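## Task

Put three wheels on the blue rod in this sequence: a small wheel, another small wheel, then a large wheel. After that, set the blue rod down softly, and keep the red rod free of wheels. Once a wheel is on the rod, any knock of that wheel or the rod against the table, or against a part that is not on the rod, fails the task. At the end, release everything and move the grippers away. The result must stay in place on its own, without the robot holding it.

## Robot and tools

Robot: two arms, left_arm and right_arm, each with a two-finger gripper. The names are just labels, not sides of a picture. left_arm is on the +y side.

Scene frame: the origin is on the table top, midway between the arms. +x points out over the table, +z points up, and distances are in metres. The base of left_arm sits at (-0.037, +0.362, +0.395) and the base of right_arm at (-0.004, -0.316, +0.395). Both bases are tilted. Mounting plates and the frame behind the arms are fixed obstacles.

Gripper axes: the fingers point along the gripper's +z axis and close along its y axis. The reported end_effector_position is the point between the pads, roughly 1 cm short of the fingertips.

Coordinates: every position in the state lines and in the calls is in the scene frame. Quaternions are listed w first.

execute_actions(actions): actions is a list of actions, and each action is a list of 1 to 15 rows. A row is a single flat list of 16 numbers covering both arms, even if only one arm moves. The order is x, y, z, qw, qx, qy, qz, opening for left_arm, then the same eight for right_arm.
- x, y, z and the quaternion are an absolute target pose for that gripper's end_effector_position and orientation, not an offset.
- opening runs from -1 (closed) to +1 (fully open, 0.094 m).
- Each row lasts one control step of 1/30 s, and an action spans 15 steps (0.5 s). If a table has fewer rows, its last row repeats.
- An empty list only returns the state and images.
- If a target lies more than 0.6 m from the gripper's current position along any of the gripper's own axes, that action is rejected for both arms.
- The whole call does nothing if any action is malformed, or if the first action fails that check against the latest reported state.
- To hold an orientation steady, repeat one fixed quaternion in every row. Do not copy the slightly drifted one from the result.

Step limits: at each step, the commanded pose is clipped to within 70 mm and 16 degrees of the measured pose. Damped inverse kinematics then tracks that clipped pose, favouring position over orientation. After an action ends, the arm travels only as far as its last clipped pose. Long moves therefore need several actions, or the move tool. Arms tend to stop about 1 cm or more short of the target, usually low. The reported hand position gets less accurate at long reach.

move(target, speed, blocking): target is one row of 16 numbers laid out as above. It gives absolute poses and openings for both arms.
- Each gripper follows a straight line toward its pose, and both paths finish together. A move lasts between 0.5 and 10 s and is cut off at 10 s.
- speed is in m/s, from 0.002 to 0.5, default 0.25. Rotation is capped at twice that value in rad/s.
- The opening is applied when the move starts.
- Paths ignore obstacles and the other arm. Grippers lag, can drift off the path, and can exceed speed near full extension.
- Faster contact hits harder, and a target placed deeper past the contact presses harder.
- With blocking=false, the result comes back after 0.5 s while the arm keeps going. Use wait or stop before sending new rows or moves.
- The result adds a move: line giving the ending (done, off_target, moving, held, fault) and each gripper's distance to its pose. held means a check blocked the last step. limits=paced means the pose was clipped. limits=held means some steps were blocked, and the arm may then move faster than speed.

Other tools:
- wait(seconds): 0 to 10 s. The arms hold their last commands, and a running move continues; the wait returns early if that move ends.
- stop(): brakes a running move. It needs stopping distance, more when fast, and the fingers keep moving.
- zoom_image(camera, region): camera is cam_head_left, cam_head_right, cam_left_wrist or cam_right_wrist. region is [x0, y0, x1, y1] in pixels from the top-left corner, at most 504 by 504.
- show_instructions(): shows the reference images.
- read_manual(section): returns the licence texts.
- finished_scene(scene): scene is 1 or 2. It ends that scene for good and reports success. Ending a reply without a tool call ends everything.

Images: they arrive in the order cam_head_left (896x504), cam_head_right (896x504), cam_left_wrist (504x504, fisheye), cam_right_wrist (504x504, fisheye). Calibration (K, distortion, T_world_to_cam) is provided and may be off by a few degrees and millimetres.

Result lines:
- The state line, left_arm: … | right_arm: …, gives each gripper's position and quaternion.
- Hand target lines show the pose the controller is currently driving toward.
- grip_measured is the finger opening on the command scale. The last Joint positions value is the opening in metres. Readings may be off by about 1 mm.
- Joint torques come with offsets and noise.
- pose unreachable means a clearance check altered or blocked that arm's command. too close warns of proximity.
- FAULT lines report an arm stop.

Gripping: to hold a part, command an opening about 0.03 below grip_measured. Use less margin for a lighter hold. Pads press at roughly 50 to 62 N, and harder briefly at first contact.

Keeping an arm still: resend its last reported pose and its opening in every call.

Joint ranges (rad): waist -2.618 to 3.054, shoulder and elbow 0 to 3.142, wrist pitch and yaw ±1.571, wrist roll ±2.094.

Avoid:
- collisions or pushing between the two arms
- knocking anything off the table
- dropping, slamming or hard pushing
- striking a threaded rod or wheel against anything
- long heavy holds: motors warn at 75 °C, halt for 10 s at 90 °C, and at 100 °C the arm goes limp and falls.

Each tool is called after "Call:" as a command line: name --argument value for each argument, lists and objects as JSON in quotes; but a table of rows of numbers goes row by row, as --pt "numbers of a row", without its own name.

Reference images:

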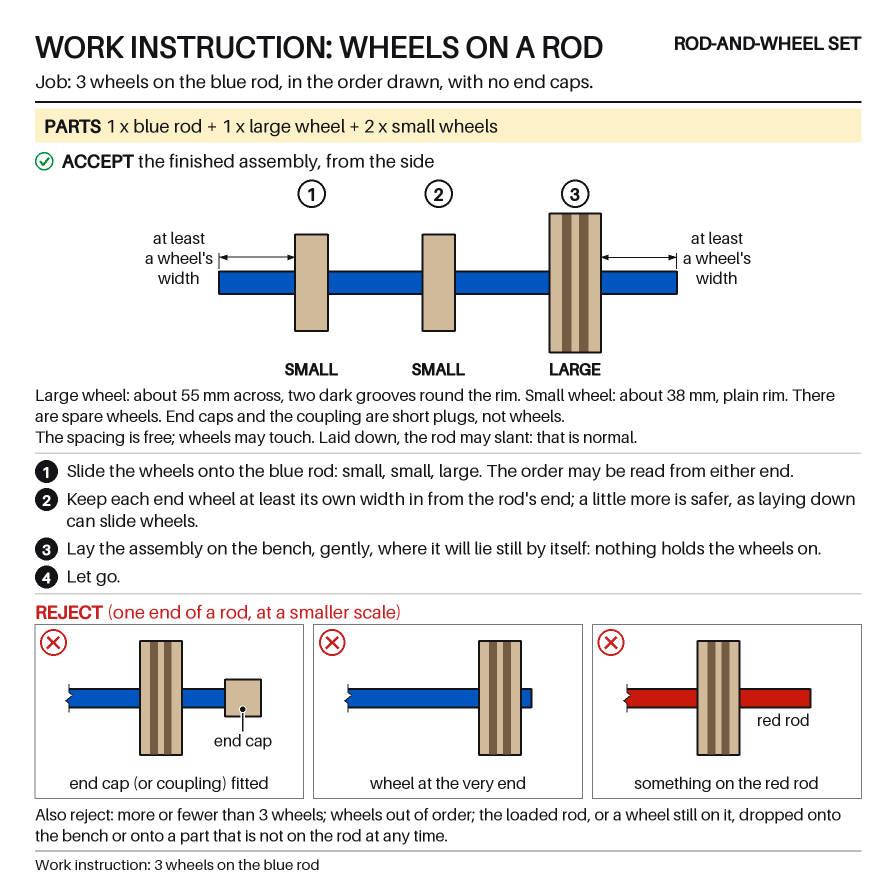

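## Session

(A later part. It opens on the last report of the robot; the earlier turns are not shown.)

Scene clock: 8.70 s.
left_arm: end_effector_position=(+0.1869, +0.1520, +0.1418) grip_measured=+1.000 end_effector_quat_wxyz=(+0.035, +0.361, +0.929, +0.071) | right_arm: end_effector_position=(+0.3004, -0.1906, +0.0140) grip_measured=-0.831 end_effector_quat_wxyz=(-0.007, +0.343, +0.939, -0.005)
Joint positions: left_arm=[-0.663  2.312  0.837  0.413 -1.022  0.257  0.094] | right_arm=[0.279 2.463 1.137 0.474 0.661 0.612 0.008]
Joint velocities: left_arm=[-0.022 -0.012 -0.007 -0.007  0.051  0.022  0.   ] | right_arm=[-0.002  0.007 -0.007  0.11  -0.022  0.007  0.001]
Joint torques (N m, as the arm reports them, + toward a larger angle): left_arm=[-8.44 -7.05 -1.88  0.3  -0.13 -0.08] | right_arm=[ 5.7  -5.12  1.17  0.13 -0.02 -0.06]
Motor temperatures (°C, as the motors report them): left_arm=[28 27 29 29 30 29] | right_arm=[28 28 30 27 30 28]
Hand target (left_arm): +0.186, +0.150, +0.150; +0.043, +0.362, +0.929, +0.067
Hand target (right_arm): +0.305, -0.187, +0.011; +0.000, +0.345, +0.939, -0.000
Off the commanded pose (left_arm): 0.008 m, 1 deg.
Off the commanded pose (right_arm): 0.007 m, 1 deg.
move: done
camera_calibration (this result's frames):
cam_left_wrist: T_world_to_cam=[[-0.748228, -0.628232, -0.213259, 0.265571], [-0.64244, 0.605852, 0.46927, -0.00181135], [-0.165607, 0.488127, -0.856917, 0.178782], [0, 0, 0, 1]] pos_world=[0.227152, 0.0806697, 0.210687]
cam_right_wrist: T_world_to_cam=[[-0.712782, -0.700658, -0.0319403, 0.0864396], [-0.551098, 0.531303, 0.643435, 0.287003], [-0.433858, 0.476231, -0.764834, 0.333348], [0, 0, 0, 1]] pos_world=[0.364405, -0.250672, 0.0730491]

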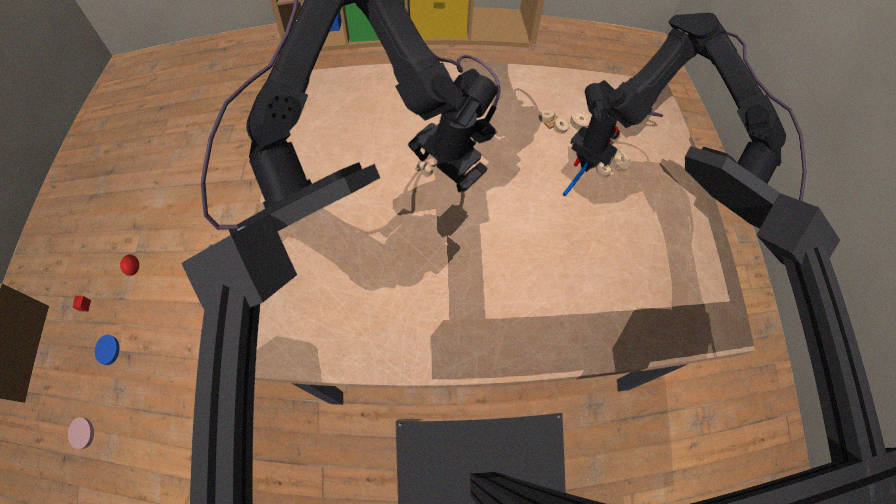

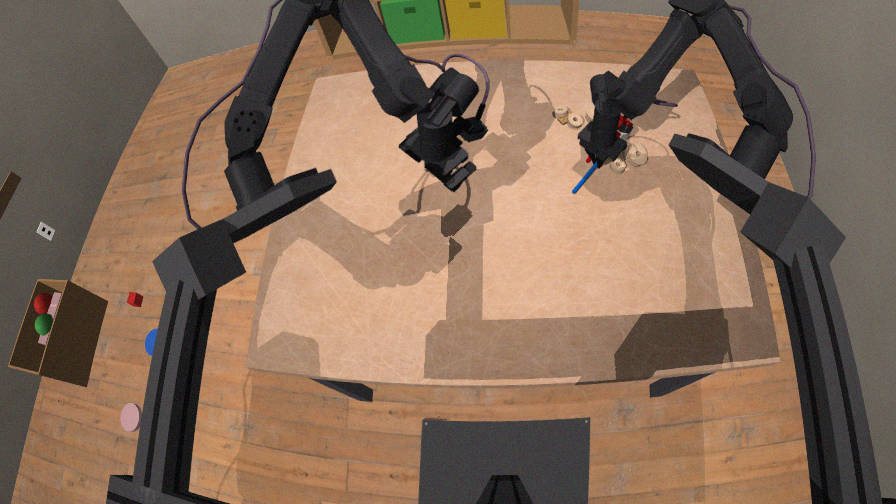

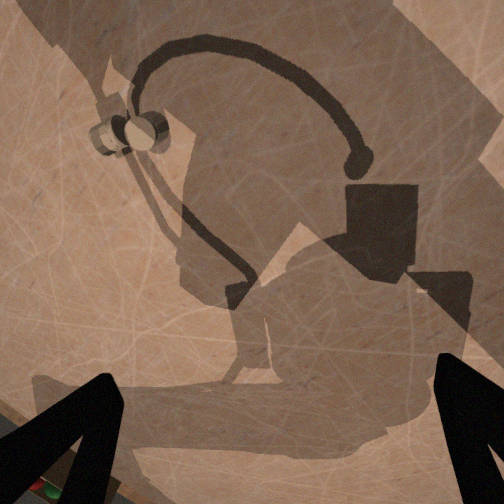

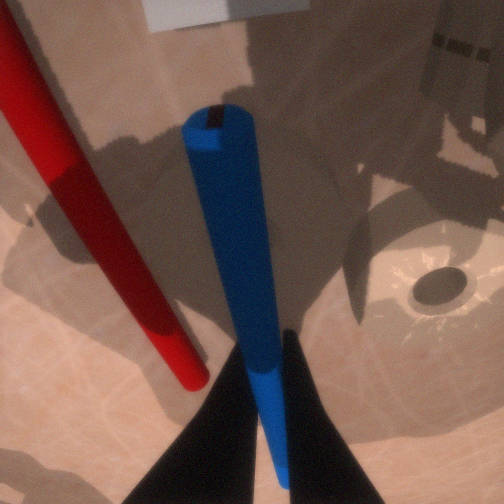

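Call:
move --target '[0.15,0.2,0.15,0,0.707,-0.707,0,1, 0.29,-0.15,0.07,0,0.5,0.866,0,-0.9]' --speed 0.15

Call:
move --target '[0.15,0.2,0.15,0,0.707,-0.707,0,1, 0.25,-0.06,0.016,0,0.707,0.707,0,-0.9]' --speed 0.1

Call:
move --target '[0.15,0.2,0.15,0,0.707,-0.707,0,1, 0.25,-0.06,0.016,0,0.707,0.707,0,-0.3]' --speed 0.1

Call:
move --target '[0.25,0.03,0.07,0,0.707,-0.707,0,-0.3, 0.30,-0.2,0.12,0,0.707,0.707,0,1]' --speed 0.2

Scene clock: 17.33 s.
left_arm: end_effector_position=(+0.1526, +0.1963, +0.1460) grip_measured=+1.000 end_effector_quat_wxyz=(-0.000, +0.704, -0.710, -0.001) | right_arm: end_effector_position=(+0.2911, -0.1541, +0.0597) grip_measured=-0.831 end_effector_quat_wxyz=(+0.000, +0.508, +0.861, +0.000)
Joint positions: left_arm=[-0.565  2.16   0.581  0.531 -0.826 -1.983  0.094] | right_arm=[0.427 2.425 1.068 0.429 0.75  1.116 0.008]
Joint velocities: left_arm=[-0.012 -0.007 -0.017  0.037  0.007 -0.037  0.   ] | right_arm=[-0.017  0.017 -0.012  0.051 -0.051  0.007  0.   ]
Joint torques (N m, as the arm reports them, + toward a larger angle): left_arm=[-5.35 -6.26 -2.68  0.19  0.   -0.08] | right_arm=[ 7.84 -7.12 -1.67 -0.24  0.21  0.12]
Motor temperatures (°C, as the motors report them): left_arm=[28 28 29 29 30 29] | right_arm=[29 29 30 27 30 28]
Hand target (left_arm): +0.151, +0.200, +0.149; +0.000, +0.707, -0.707, -0.001
Hand target (right_arm): +0.289, -0.152, +0.069; +0.001, +0.499, +0.866, -0.001
Off the commanded pose (left_arm): 0.006 m, 0 deg.
Off the commanded pose (right_arm): 0.011 m, 1 deg.
move: off_target (right_arm)
camera_calibration (this result's frames):
cam_left_wrist: T_world_to_cam=[[0.988803, -0.137531, -0.0579171, -0.115441], [-0.0943491, -0.876856, 0.471404, 0.154474], [-0.115618, -0.460661, -0.880013, 0.33708], [0, 0, 0, 1]] pos_world=[0.167695, 0.274854, 0.21713]
cam_right_wrist: T_world_to_cam=[[-0.915662, -0.39918, -0.047108, 0.213282], [-0.335427, 0.694274, 0.636767, 0.195805], [-0.221479, 0.598864, -0.769616, 0.304218], [0, 0, 0, 1]] pos_world=[0.32835, -0.232989, 0.119496]

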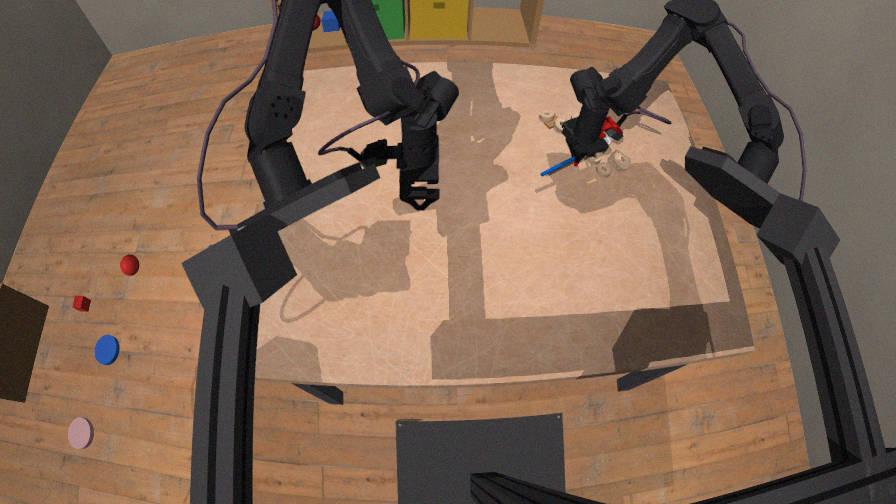

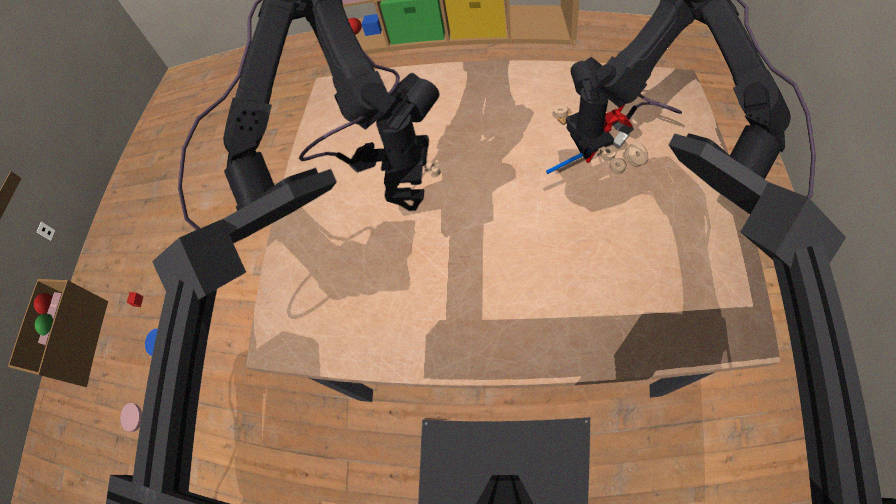

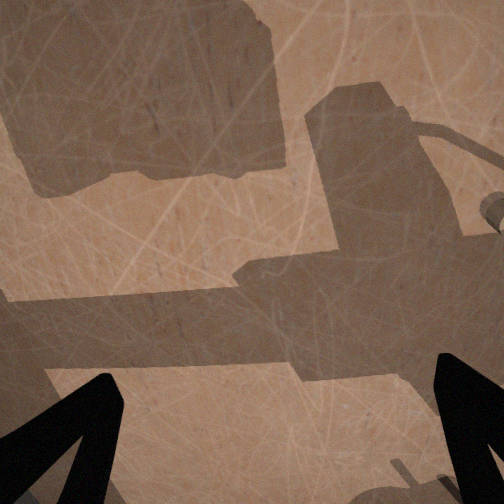

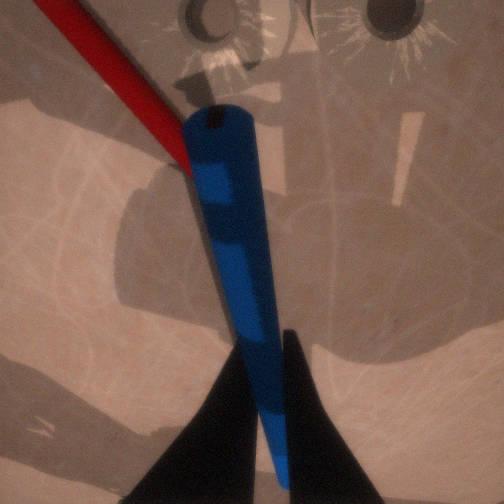

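Scene clock: 20.23 s.
left_arm: end_effector_position=(+0.1529, +0.1962, +0.1460) grip_measured=+1.000 end_effector_quat_wxyz=(-0.000, +0.707, -0.707, -0.000) | right_arm: end_effector_position=(+0.2522, -0.0671, +0.0144) grip_measured=-0.831 end_effector_quat_wxyz=(-0.004, +0.710, +0.704, +0.004)
Joint positions: left_arm=[-0.565  2.16   0.581  0.533 -0.826 -1.988  0.094] | right_arm=[0.509 2.798 1.369 0.435 0.785 1.724 0.008]
Joint velocities: left_arm=[-0.002 -0.017  0.012 -0.066  0.051 -0.066  0.   ] | right_arm=[-0.007  0.012 -0.007  0.007 -0.007  0.007 -0.001]
Joint torques (N m, as the arm reports them, + toward a larger angle): left_arm=[-5.68 -6.23 -2.83  0.19 -0.05 -0.06] | right_arm=[ 8.51 -4.4   1.26 -0.19  0.22  0.06]
Motor temperatures (°C, as the motors report them): left_arm=[28 28 29 29 30 29] | right_arm=[29 29 30 27 30 28]
Hand target (left_arm): +0.150, +0.200, +0.150; -0.000, +0.707, -0.707, -0.000
Hand target (right_arm): +0.250, -0.061, +0.017; +0.001, +0.707, +0.707, +0.001
Off the commanded pose (left_arm): 0.006 m, 0 deg.
Off the commanded pose (right_arm): 0.008 m, 1 deg.
move: done
camera_calibration (this result's frames):
cam_left_wrist: T_world_to_cam=[[0.989726, -0.131162, -0.0569198, -0.117257], [-0.0891302, -0.877252, 0.471682, 0.153634], [-0.1118, -0.461763, -0.87993, 0.336676], [0, 0, 0, 1]] pos_world=[0.167386, 0.274861, 0.217111]
cam_right_wrist: T_world_to_cam=[[-0.993602, 0.103739, -0.0446393, 0.263677], [0.05057, 0.762103, 0.645477, 0.0583015], [0.100981, 0.63909, -0.762474, 0.129848], [0, 0, 0, 1]] pos_world=[0.245929, -0.15477, 0.0731438]

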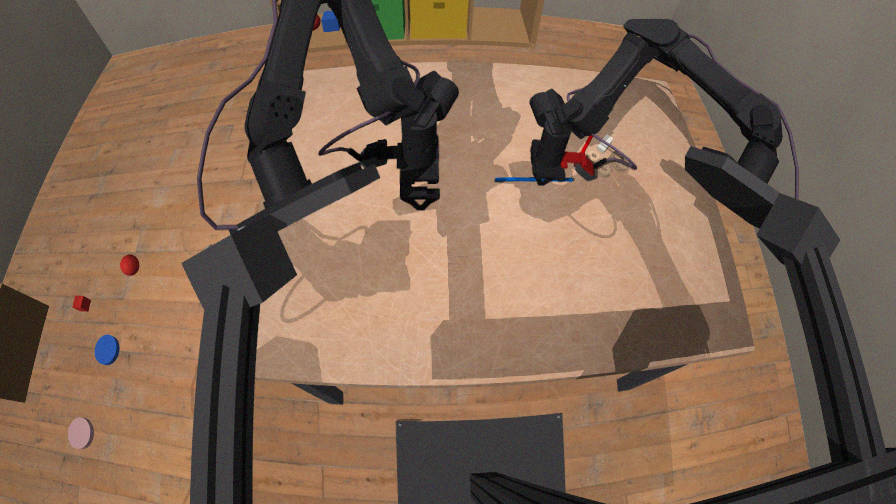

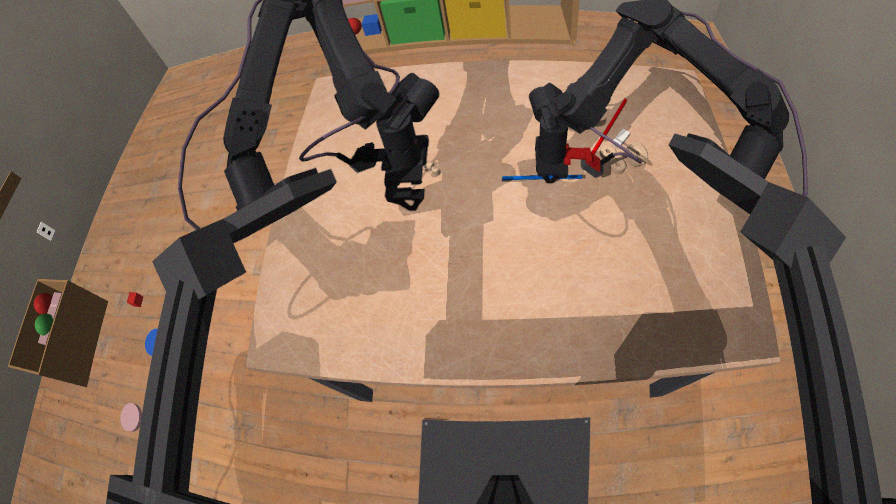

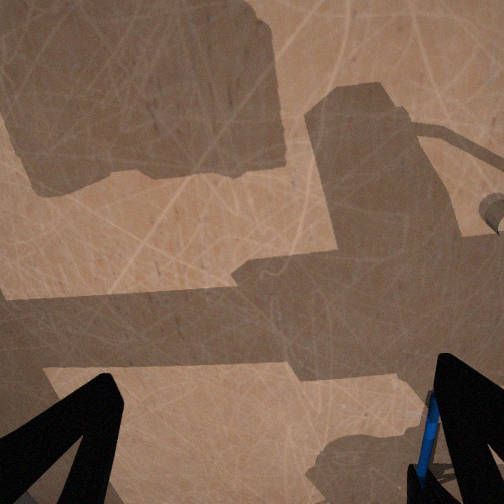

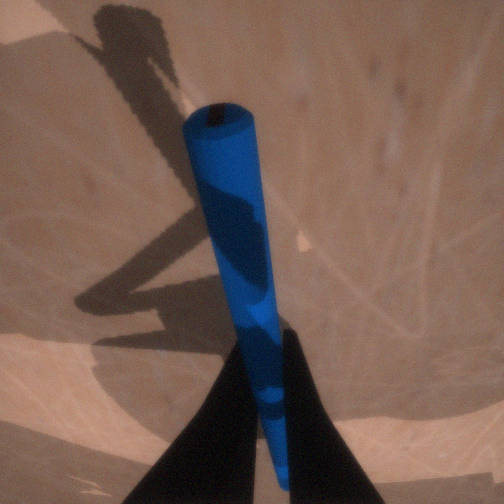

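Scene clock: 20.93 s.
left_arm: end_effector_position=(+0.1529, +0.1962, +0.1460) grip_measured=+1.000 end_effector_quat_wxyz=(-0.000, +0.707, -0.707, -0.000) | right_arm: end_effector_position=(+0.2522, -0.0668, +0.0146) grip_measured=-0.302 end_effector_quat_wxyz=(-0.004, +0.712, +0.702, +0.004)
Joint positions: left_arm=[-0.565  2.16   0.581  0.533 -0.826 -1.989  0.094] | right_arm=[0.51  2.798 1.369 0.435 0.786 1.73  0.033]
Joint velocities: left_arm=[ 0.012 -0.012 -0.007 -0.007 -0.022 -0.007  0.   ] | right_arm=[-0.002 -0.007 -0.002 -0.081  0.066 -0.037 -0.   ]
Joint torques (N m, as the arm reports them, + toward a larger angle): left_arm=[-5.66 -6.24 -2.83  0.19 -0.03 -0.08] | right_arm=[ 8.54 -4.28  1.77 -0.24  0.17  0.03]
Motor temperatures (°C, as the motors report them): left_arm=[28 28 29 29 30 29] | right_arm=[29 29 30 27 30 28]
Hand target (left_arm): +0.150, +0.200, +0.150; -0.000, +0.707, -0.707, -0.000
Hand target (right_arm): +0.250, -0.060, +0.016; +0.000, +0.707, +0.707, +0.001
Off the commanded pose (left_arm): 0.006 m, 0 deg.
Off the commanded pose (right_arm): 0.007 m, 1 deg.
move: done
camera_calibration (this result's frames):
cam_left_wrist: T_world_to_cam=[[0.989826, -0.130513, -0.0566717, -0.117506], [-0.0886612, -0.877262, 0.471753, 0.153534], [-0.111286, -0.461929, -0.879908, 0.336621], [0, 0, 0, 1]] pos_world=[0.167384, 0.274848, 0.217106]
cam_right_wrist: T_world_to_cam=[[-0.993024, 0.109089, -0.0447495, 0.263851], [0.0545963, 0.761784, 0.645526, 0.0569579], [0.104509, 0.63858, -0.762426, 0.128954], [0, 0, 0, 1]] pos_world=[0.245424, -0.15452, 0.0733572]

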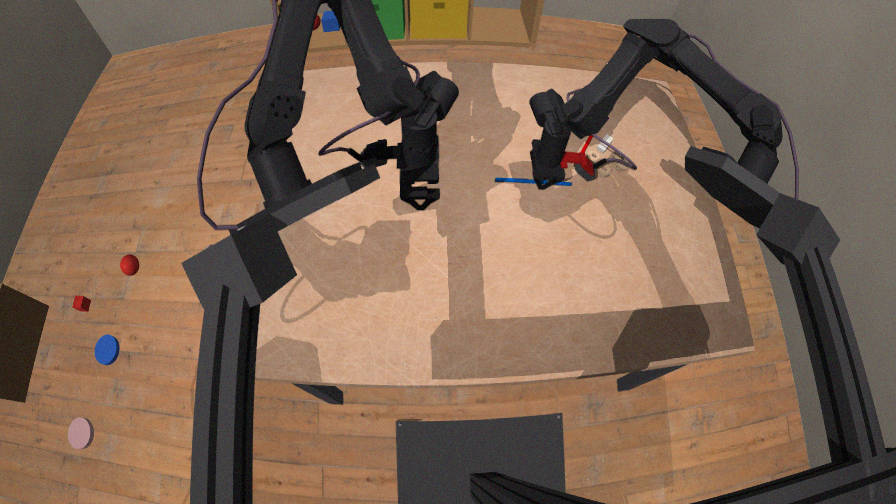

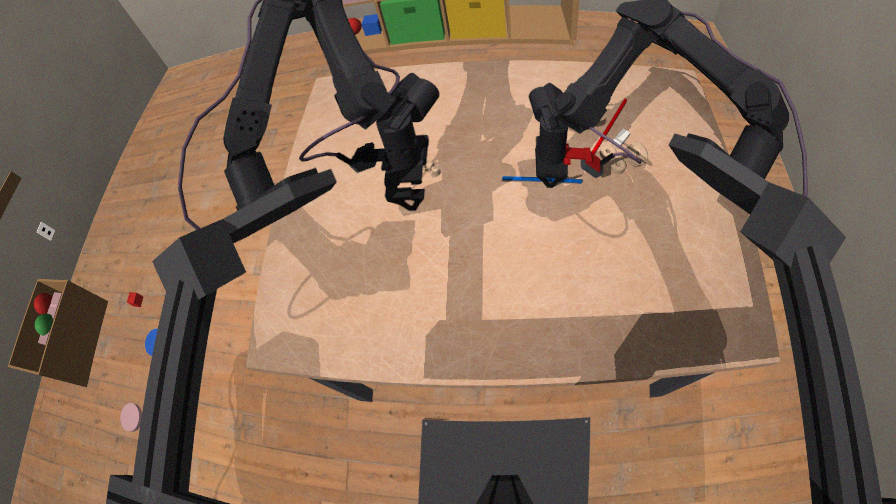

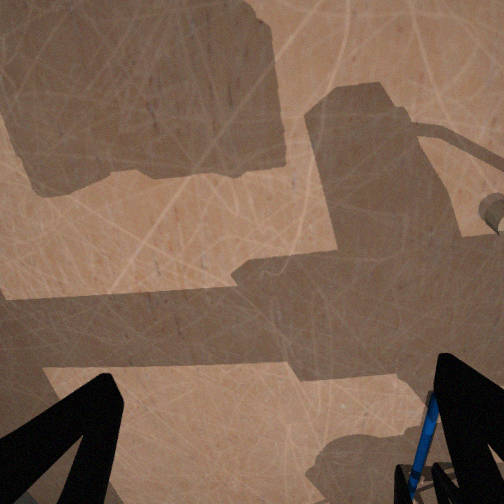

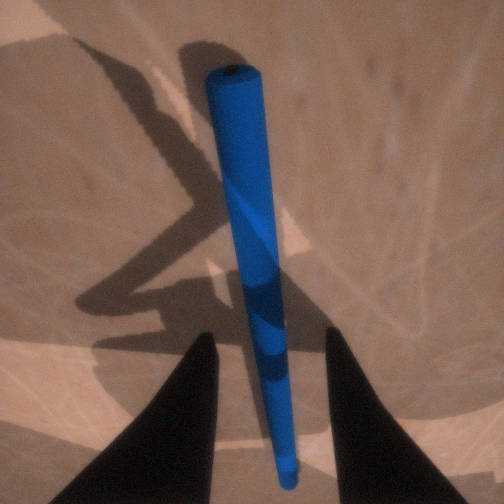

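Scene clock: 22.73 s.
left_arm: end_effector_position=(+0.2474, +0.0381, +0.0655) grip_measured=-0.297 end_effector_quat_wxyz=(+0.004, +0.711, -0.703, -0.004) | right_arm: end_effector_position=(+0.3112, -0.1988, +0.1166) grip_measured=+1.000 end_effector_quat_wxyz=(+0.009, +0.718, +0.696, +0.007)
Joint positions: left_arm=[-0.591  2.658  1.595 -0.024 -0.833 -2.046  0.033] | right_arm=[0.444 2.128 0.891 0.326 0.763 1.649 0.094]
Joint velocities: left_arm=[-0.002  0.007  0.007  0.037 -0.022 -0.066 -0.001] | right_arm=[-0.007 -0.002 -0.007 -0.022  0.022  0.022  0.   ]
Joint torques (N m, as the arm reports them, + toward a larger angle): left_arm=[-11.    -6.99   2.95  -0.08  -0.15  -0.06] | right_arm=[ 5.59 -6.28 -1.33 -0.23  0.   -0.03]
Motor temperatures (°C, as the motors report them): left_arm=[29 28 29 29 30 29] | right_arm=[29 29 30 27 30 28]
Hand target (left_arm): +0.248, +0.029, +0.072; -0.000, +0.707, -0.707, +0.001
Hand target (right_arm): +0.301, -0.199, +0.119; -0.000, +0.707, +0.707, -0.000
Off the commanded pose (left_arm): 0.010 m, 1 deg.
Off the commanded pose (right_arm): 0.012 m, 2 deg.
move: off_target (right_arm)
camera_calibration (this result's frames):
cam_left_wrist: T_world_to_cam=[[0.9905, -0.119025, -0.0688659, -0.23599], [-0.0725497, -0.877752, 0.47359, 0.0571087], [-0.116816, -0.464095, -0.878049, 0.204505], [0, 0, 0, 1]] pos_world=[0.261781, 0.116948, 0.136268]
cam_right_wrist: T_world_to_cam=[[-0.989858, 0.123956, -0.0694004, 0.346279], [0.0517105, 0.769397, 0.636674, 0.0918662], [0.132316, 0.626628, -0.768004, 0.274438], [0, 0, 0, 1]] pos_world=[0.301704, -0.285576, 0.176313]

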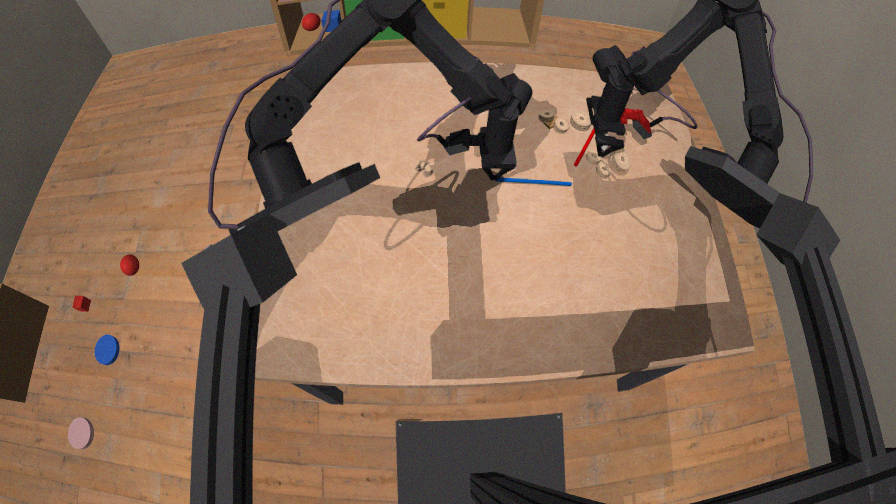

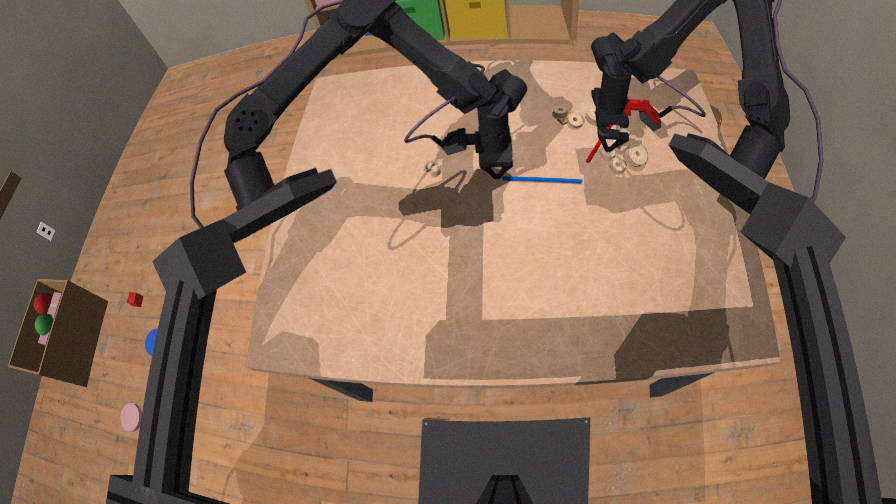

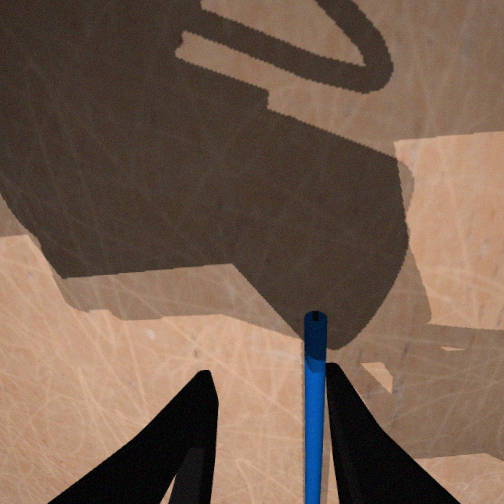

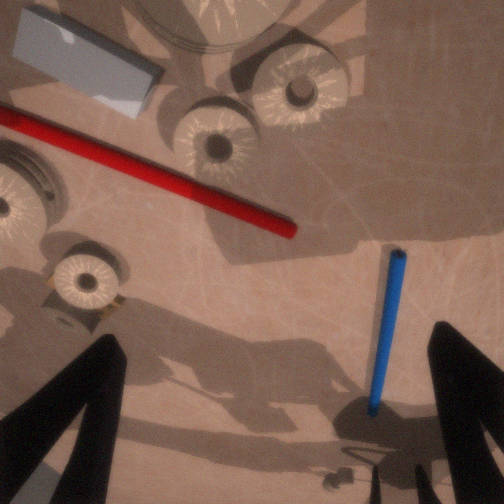

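Call:
move --target '[0.262,-0.03,0.06,0,0.707,0.707,0,-0.3, 0.305,-0.237,0.05,0,0.707,0.707,0,0.2]' --speed 0.3

Scene clock: 28.83 s.
left_arm: end_effector_position=(+0.2615, -0.0175, +0.0542) grip_measured=-0.297 end_effector_quat_wxyz=(-0.125, +0.891, -0.342, +0.271) | right_arm: end_effector_position=(+0.3023, -0.2383, +0.0542) grip_measured=+0.202 end_effector_quat_wxyz=(-0.004, +0.707, +0.707, -0.003)
Joint positions: left_arm=[-0.66   3.144  1.767  1.268 -0.995 -2.098  0.033] | right_arm=[0.239 2.224 0.929 0.471 0.629 1.443 0.056]
Joint velocities: left_arm=[ 0.012  0.017 -0.002 -0.007  0.051 -0.037 -0.001] | right_arm=[ 0.002 -0.007 -0.012  0.007  0.081 -0.022  0.   ]
Joint torques (N m, as the arm reports them, + toward a larger angle): left_arm=[-11.06  -6.13   2.08   0.93   0.07  -0.02] | right_arm=[ 4.93 -4.99  0.68  0.06 -0.04  0.02]
Motor temperatures (°C, as the motors report them): left_arm=[30 28 29 29 30 29] | right_arm=[29 29 30 27 30 28]
Hand target (left_arm): +0.260, -0.029, +0.061; -0.115, +0.888, -0.345, +0.281
Hand target (right_arm): +0.305, -0.236, +0.051; -0.001, +0.708, +0.707, +0.000
Off the commanded pose (left_arm): 0.014 m, 134 deg; orientation clipped at the last step of the last action.
Off the commanded pose (right_arm): 0.005 m, 1 deg.
joint sent to its limit (left arm) — the command would take joint 2 (shoulder) past its upper limit and joint 6 (wrist roll) past its lower limit, so those joints were sent only as far as their limits.
move: off_target (left_arm); limits=paced
camera_calibration (this result's frames):
cam_left_wrist: T_world_to_cam=[[0.648992, 0.640848, 0.410028, -0.180712], [0.225484, -0.676755, 0.700828, -0.0720486], [0.726613, -0.362377, -0.58371, -0.0642272], [0, 0, 0, 1]] pos_world=[0.180195, 0.0437751, 0.0871005]
cam_right_wrist: T_world_to_cam=[[-0.994885, 0.094231, -0.0363784, 0.330671], [0.0495413, 0.769066, 0.637247, 0.162971], [0.0880258, 0.632185, -0.769801, 0.267225], [0, 0, 0, 1]] pos_world=[0.297383, -0.325431, 0.113886]

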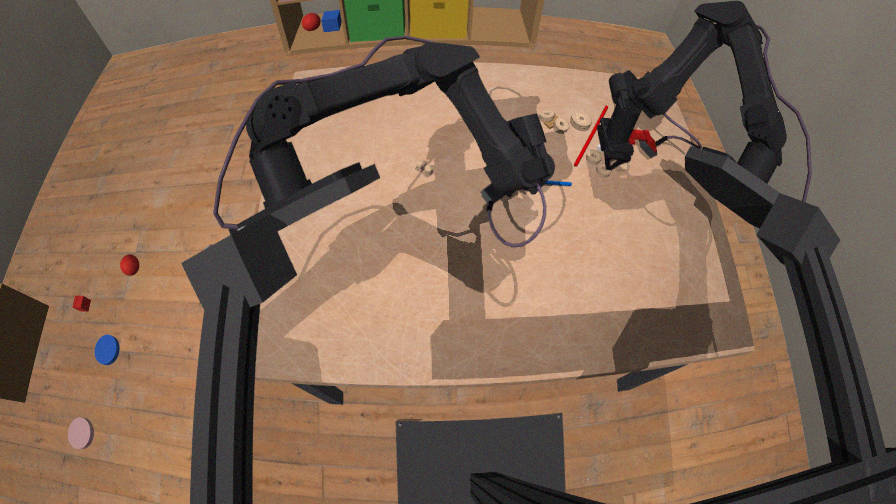

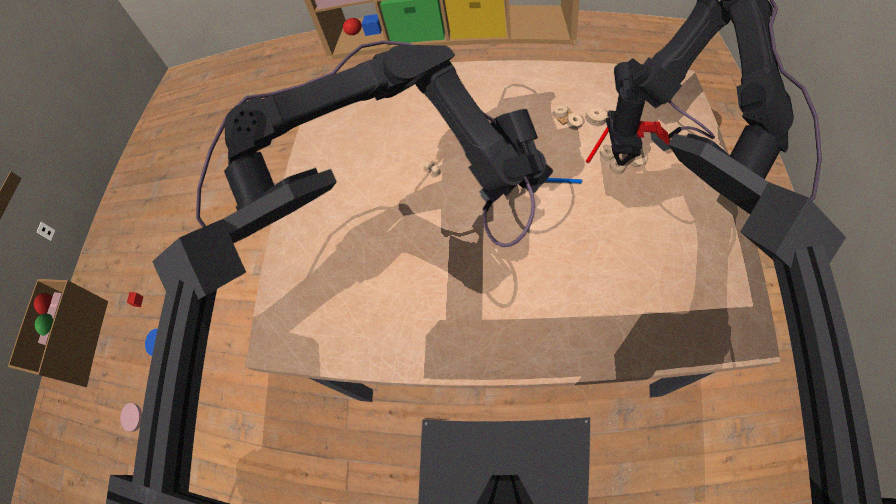

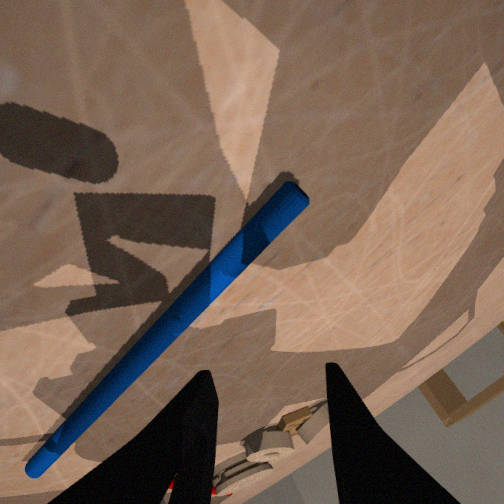

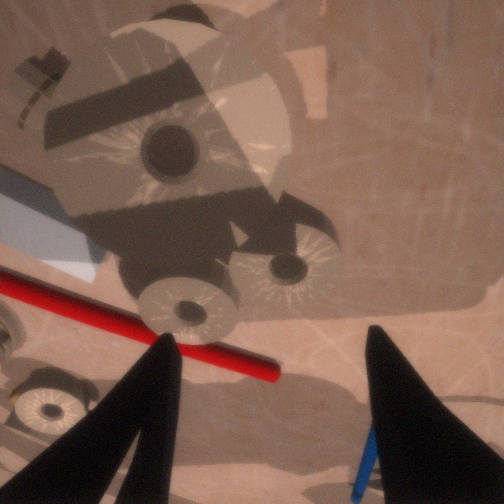

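Call:
move --target '[0.22,0.08,0.15,0,0,-1,0,-0.3, 0.299,-0.237,0.05,0,0.087,0.996,0,0.0]' --speed 0.3

Call:
move --target '[0.262,-0.04,0.06,0,0.707,0.707,0,-0.3, 0.299,-0.237,0.035,0,0.087,0.996,0,0.0]' --speed 0.3

Scene clock: 33.83 s.
left_arm: end_effector_position=(+0.2099, +0.0899, +0.1388) grip_measured=-0.297 end_effector_quat_wxyz=(-0.012, +0.002, +1.000, +0.010) | right_arm: end_effector_position=(+0.3072, -0.2411, +0.0531) grip_measured=+0.002 end_effector_quat_wxyz=(+0.004, +0.093, +0.996, -0.002)
Joint positions: left_arm=[-0.686  2.374  1.177 -0.021 -0.882 -0.615  0.033] | right_arm=[0.234 2.224 0.929 0.497 0.628 0.04  0.047]
Joint velocities: left_arm=[-0.007 -0.002 -0.012 -0.081  0.037 -0.051 -0.   ] | right_arm=[-0.012  0.007  0.007  0.022  0.037  0.007  0.   ]
Joint torques (N m, as the arm reports them, + toward a larger angle): left_arm=[-9.73 -8.07  2.68 -0.02 -0.09  0.04] | right_arm=[ 4.86 -5.13 -1.23  0.23 -0.04 -0.05]
Motor temperatures (°C, as the motors report them): left_arm=[30 29 29 29 30 29] | right_arm=[29 29 30 27 30 28]
Hand target (left_arm): +0.223, +0.081, +0.149; +0.003, +0.001, +1.000, +0.001
Hand target (right_arm): +0.299, -0.237, +0.050; -0.000, +0.087, +0.996, +0.000
Off the commanded pose (left_arm): 0.018 m, 2 deg.
Off the commanded pose (right_arm): 0.010 m, 1 deg.
move: off_target (left_arm)
camera_calibration (this result's frames):
cam_left_wrist: T_world_to_cam=[[-0.135999, -0.988073, -0.0722196, 0.127361], [-0.864771, 0.0828265, 0.495288, 0.142081], [-0.483399, 0.129812, -0.865722, 0.310434], [0, 0, 0, 1]] pos_world=[0.290252, 0.0737757, 0.207576]
cam_right_wrist: T_world_to_cam=[[-0.276776, -0.959929, -0.0439447, -0.138582], [-0.75334, 0.188365, 0.630078, 0.27265], [-0.596552, 0.207495, -0.775288, 0.375938], [0, 0, 0, 1]] pos_world=[0.391309, -0.262392, 0.113579]

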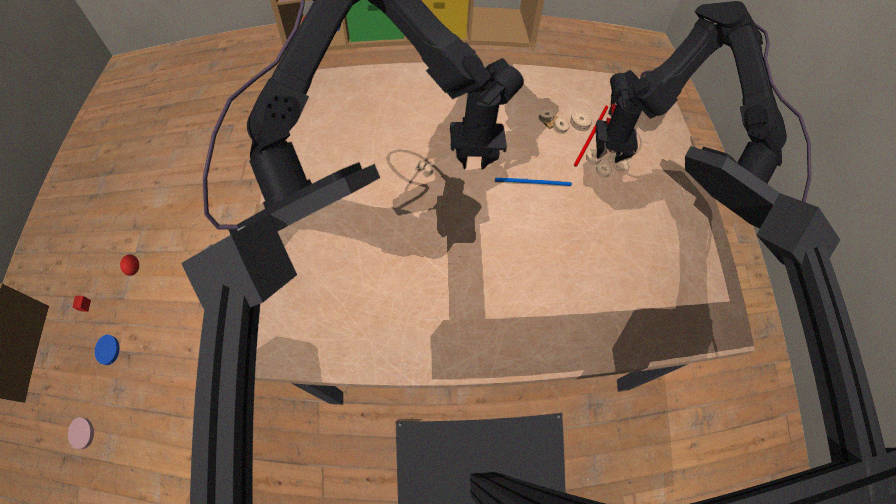

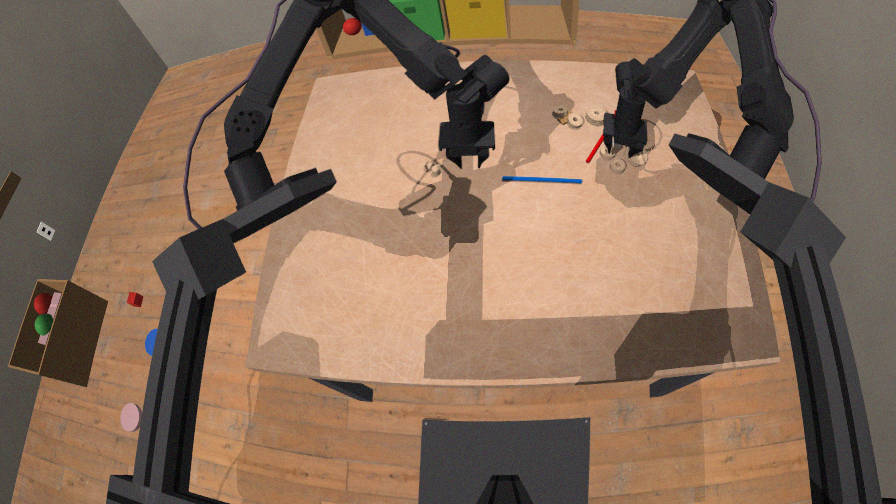

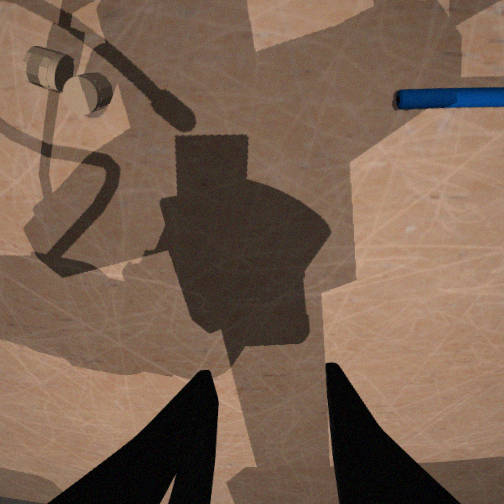

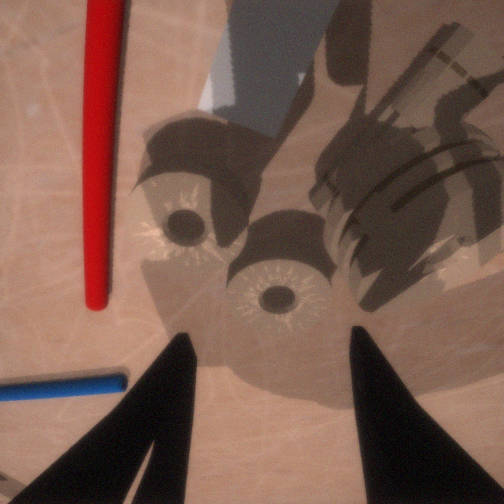

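Scene clock: 37.10 s.
left_arm: end_effector_position=(+0.2607, -0.0322, +0.0572) grip_measured=-0.297 end_effector_quat_wxyz=(-0.005, +0.702, +0.712, +0.006) | right_arm: end_effector_position=(+0.2941, -0.2401, +0.0390) grip_measured=+0.002 end_effector_quat_wxyz=(-0.008, +0.084, +0.996, -0.004)
Joint positions: left_arm=[-0.658  2.947  2.137 -0.341 -0.882  1.004  0.033] | right_arm=[0.21  2.277 0.944 0.519 0.616 0.018 0.047]
Joint velocities: left_arm=[-0.002 -0.027  0.002 -0.066 -0.037  0.037 -0.   ] | right_arm=[ 0.012 -0.017 -0.012  0.022 -0.022  0.022 -0.   ]
Joint torques (N m, as the arm reports them, + toward a larger angle): left_arm=[-11.47  -7.61   3.97  -0.01   0.04  -0.01] | right_arm=[ 4.95 -5.25  0.71  0.13 -0.09 -0.05]
Motor temperatures (°C, as the motors report them): left_arm=[30 29 29 29 30 29] | right_arm=[29 29 30 27 30 28]
Hand target (left_arm): +0.260, -0.040, +0.062; +0.000, +0.707, +0.707, -0.000
Hand target (right_arm): +0.299, -0.237, +0.035; -0.000, +0.087, +0.996, +0.000
Off the commanded pose (left_arm): 0.008 m, 1 deg.
Off the commanded pose (right_arm): 0.007 m, 1 deg.
move: done
camera_calibration (this result's frames):
cam_left_wrist: T_world_to_cam=[[-0.991705, 0.116009, -0.0553534, 0.265419], [0.0747503, 0.870833, 0.485862, 0.017525], [0.104568, 0.477694, -0.872281, 0.138443], [0, 0, 0, 1]] pos_world=[0.24743, -0.112186, 0.126938]
cam_right_wrist: T_world_to_cam=[[-0.260507, -0.964765, -0.0369495, -0.148133], [-0.741236, 0.175334, 0.64794, 0.264105], [-0.618631, 0.196181, -0.760795, 0.360199], [0, 0, 0, 1]] pos_world=[0.380005, -0.259884, 0.0974403]

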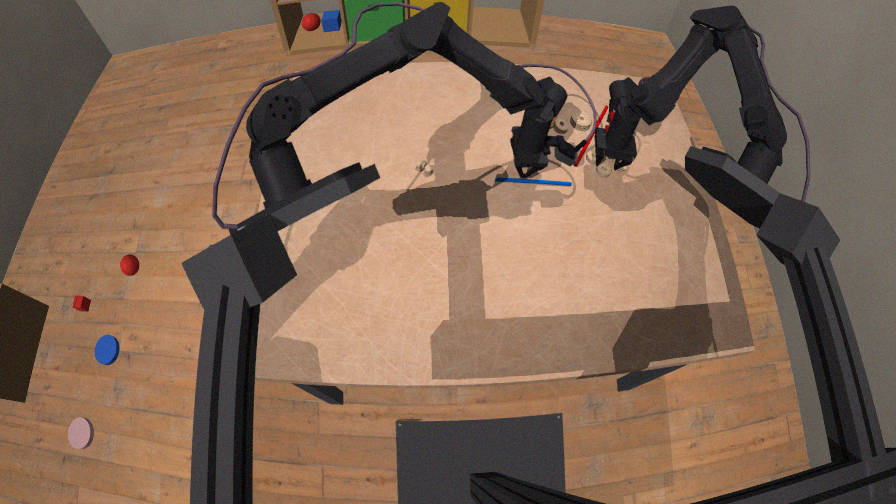

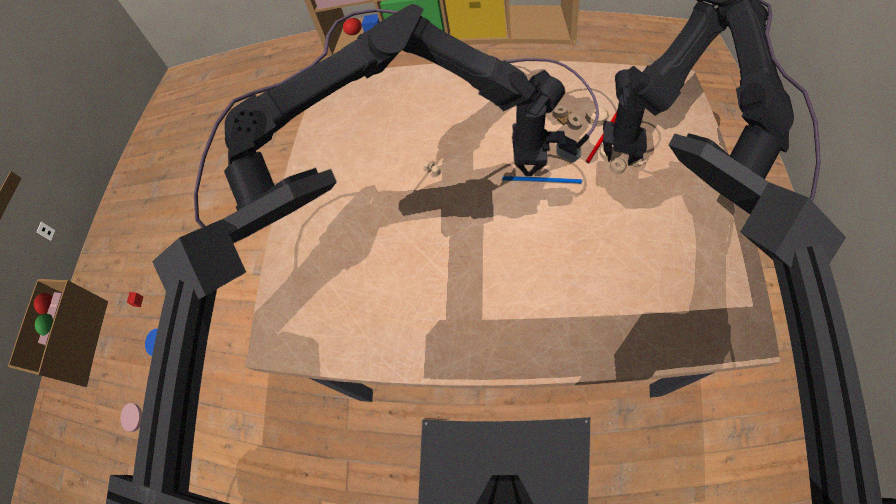

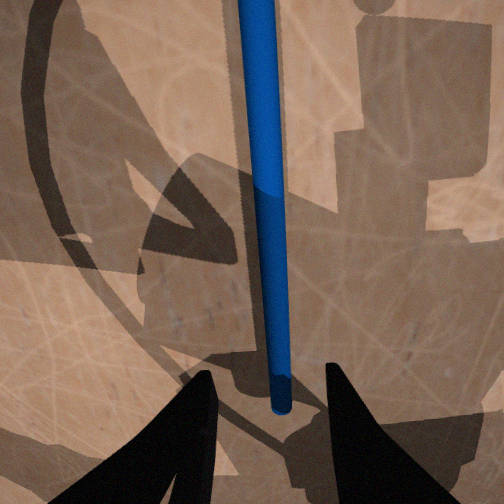

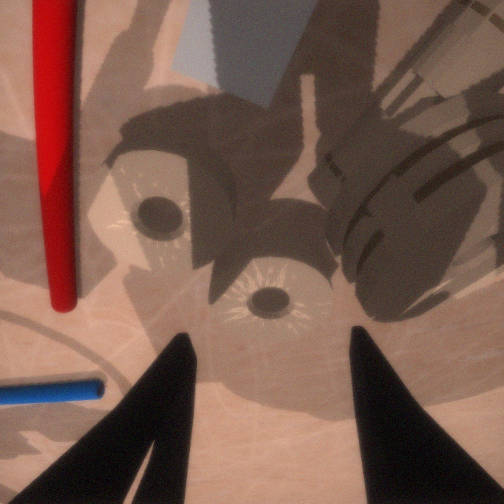

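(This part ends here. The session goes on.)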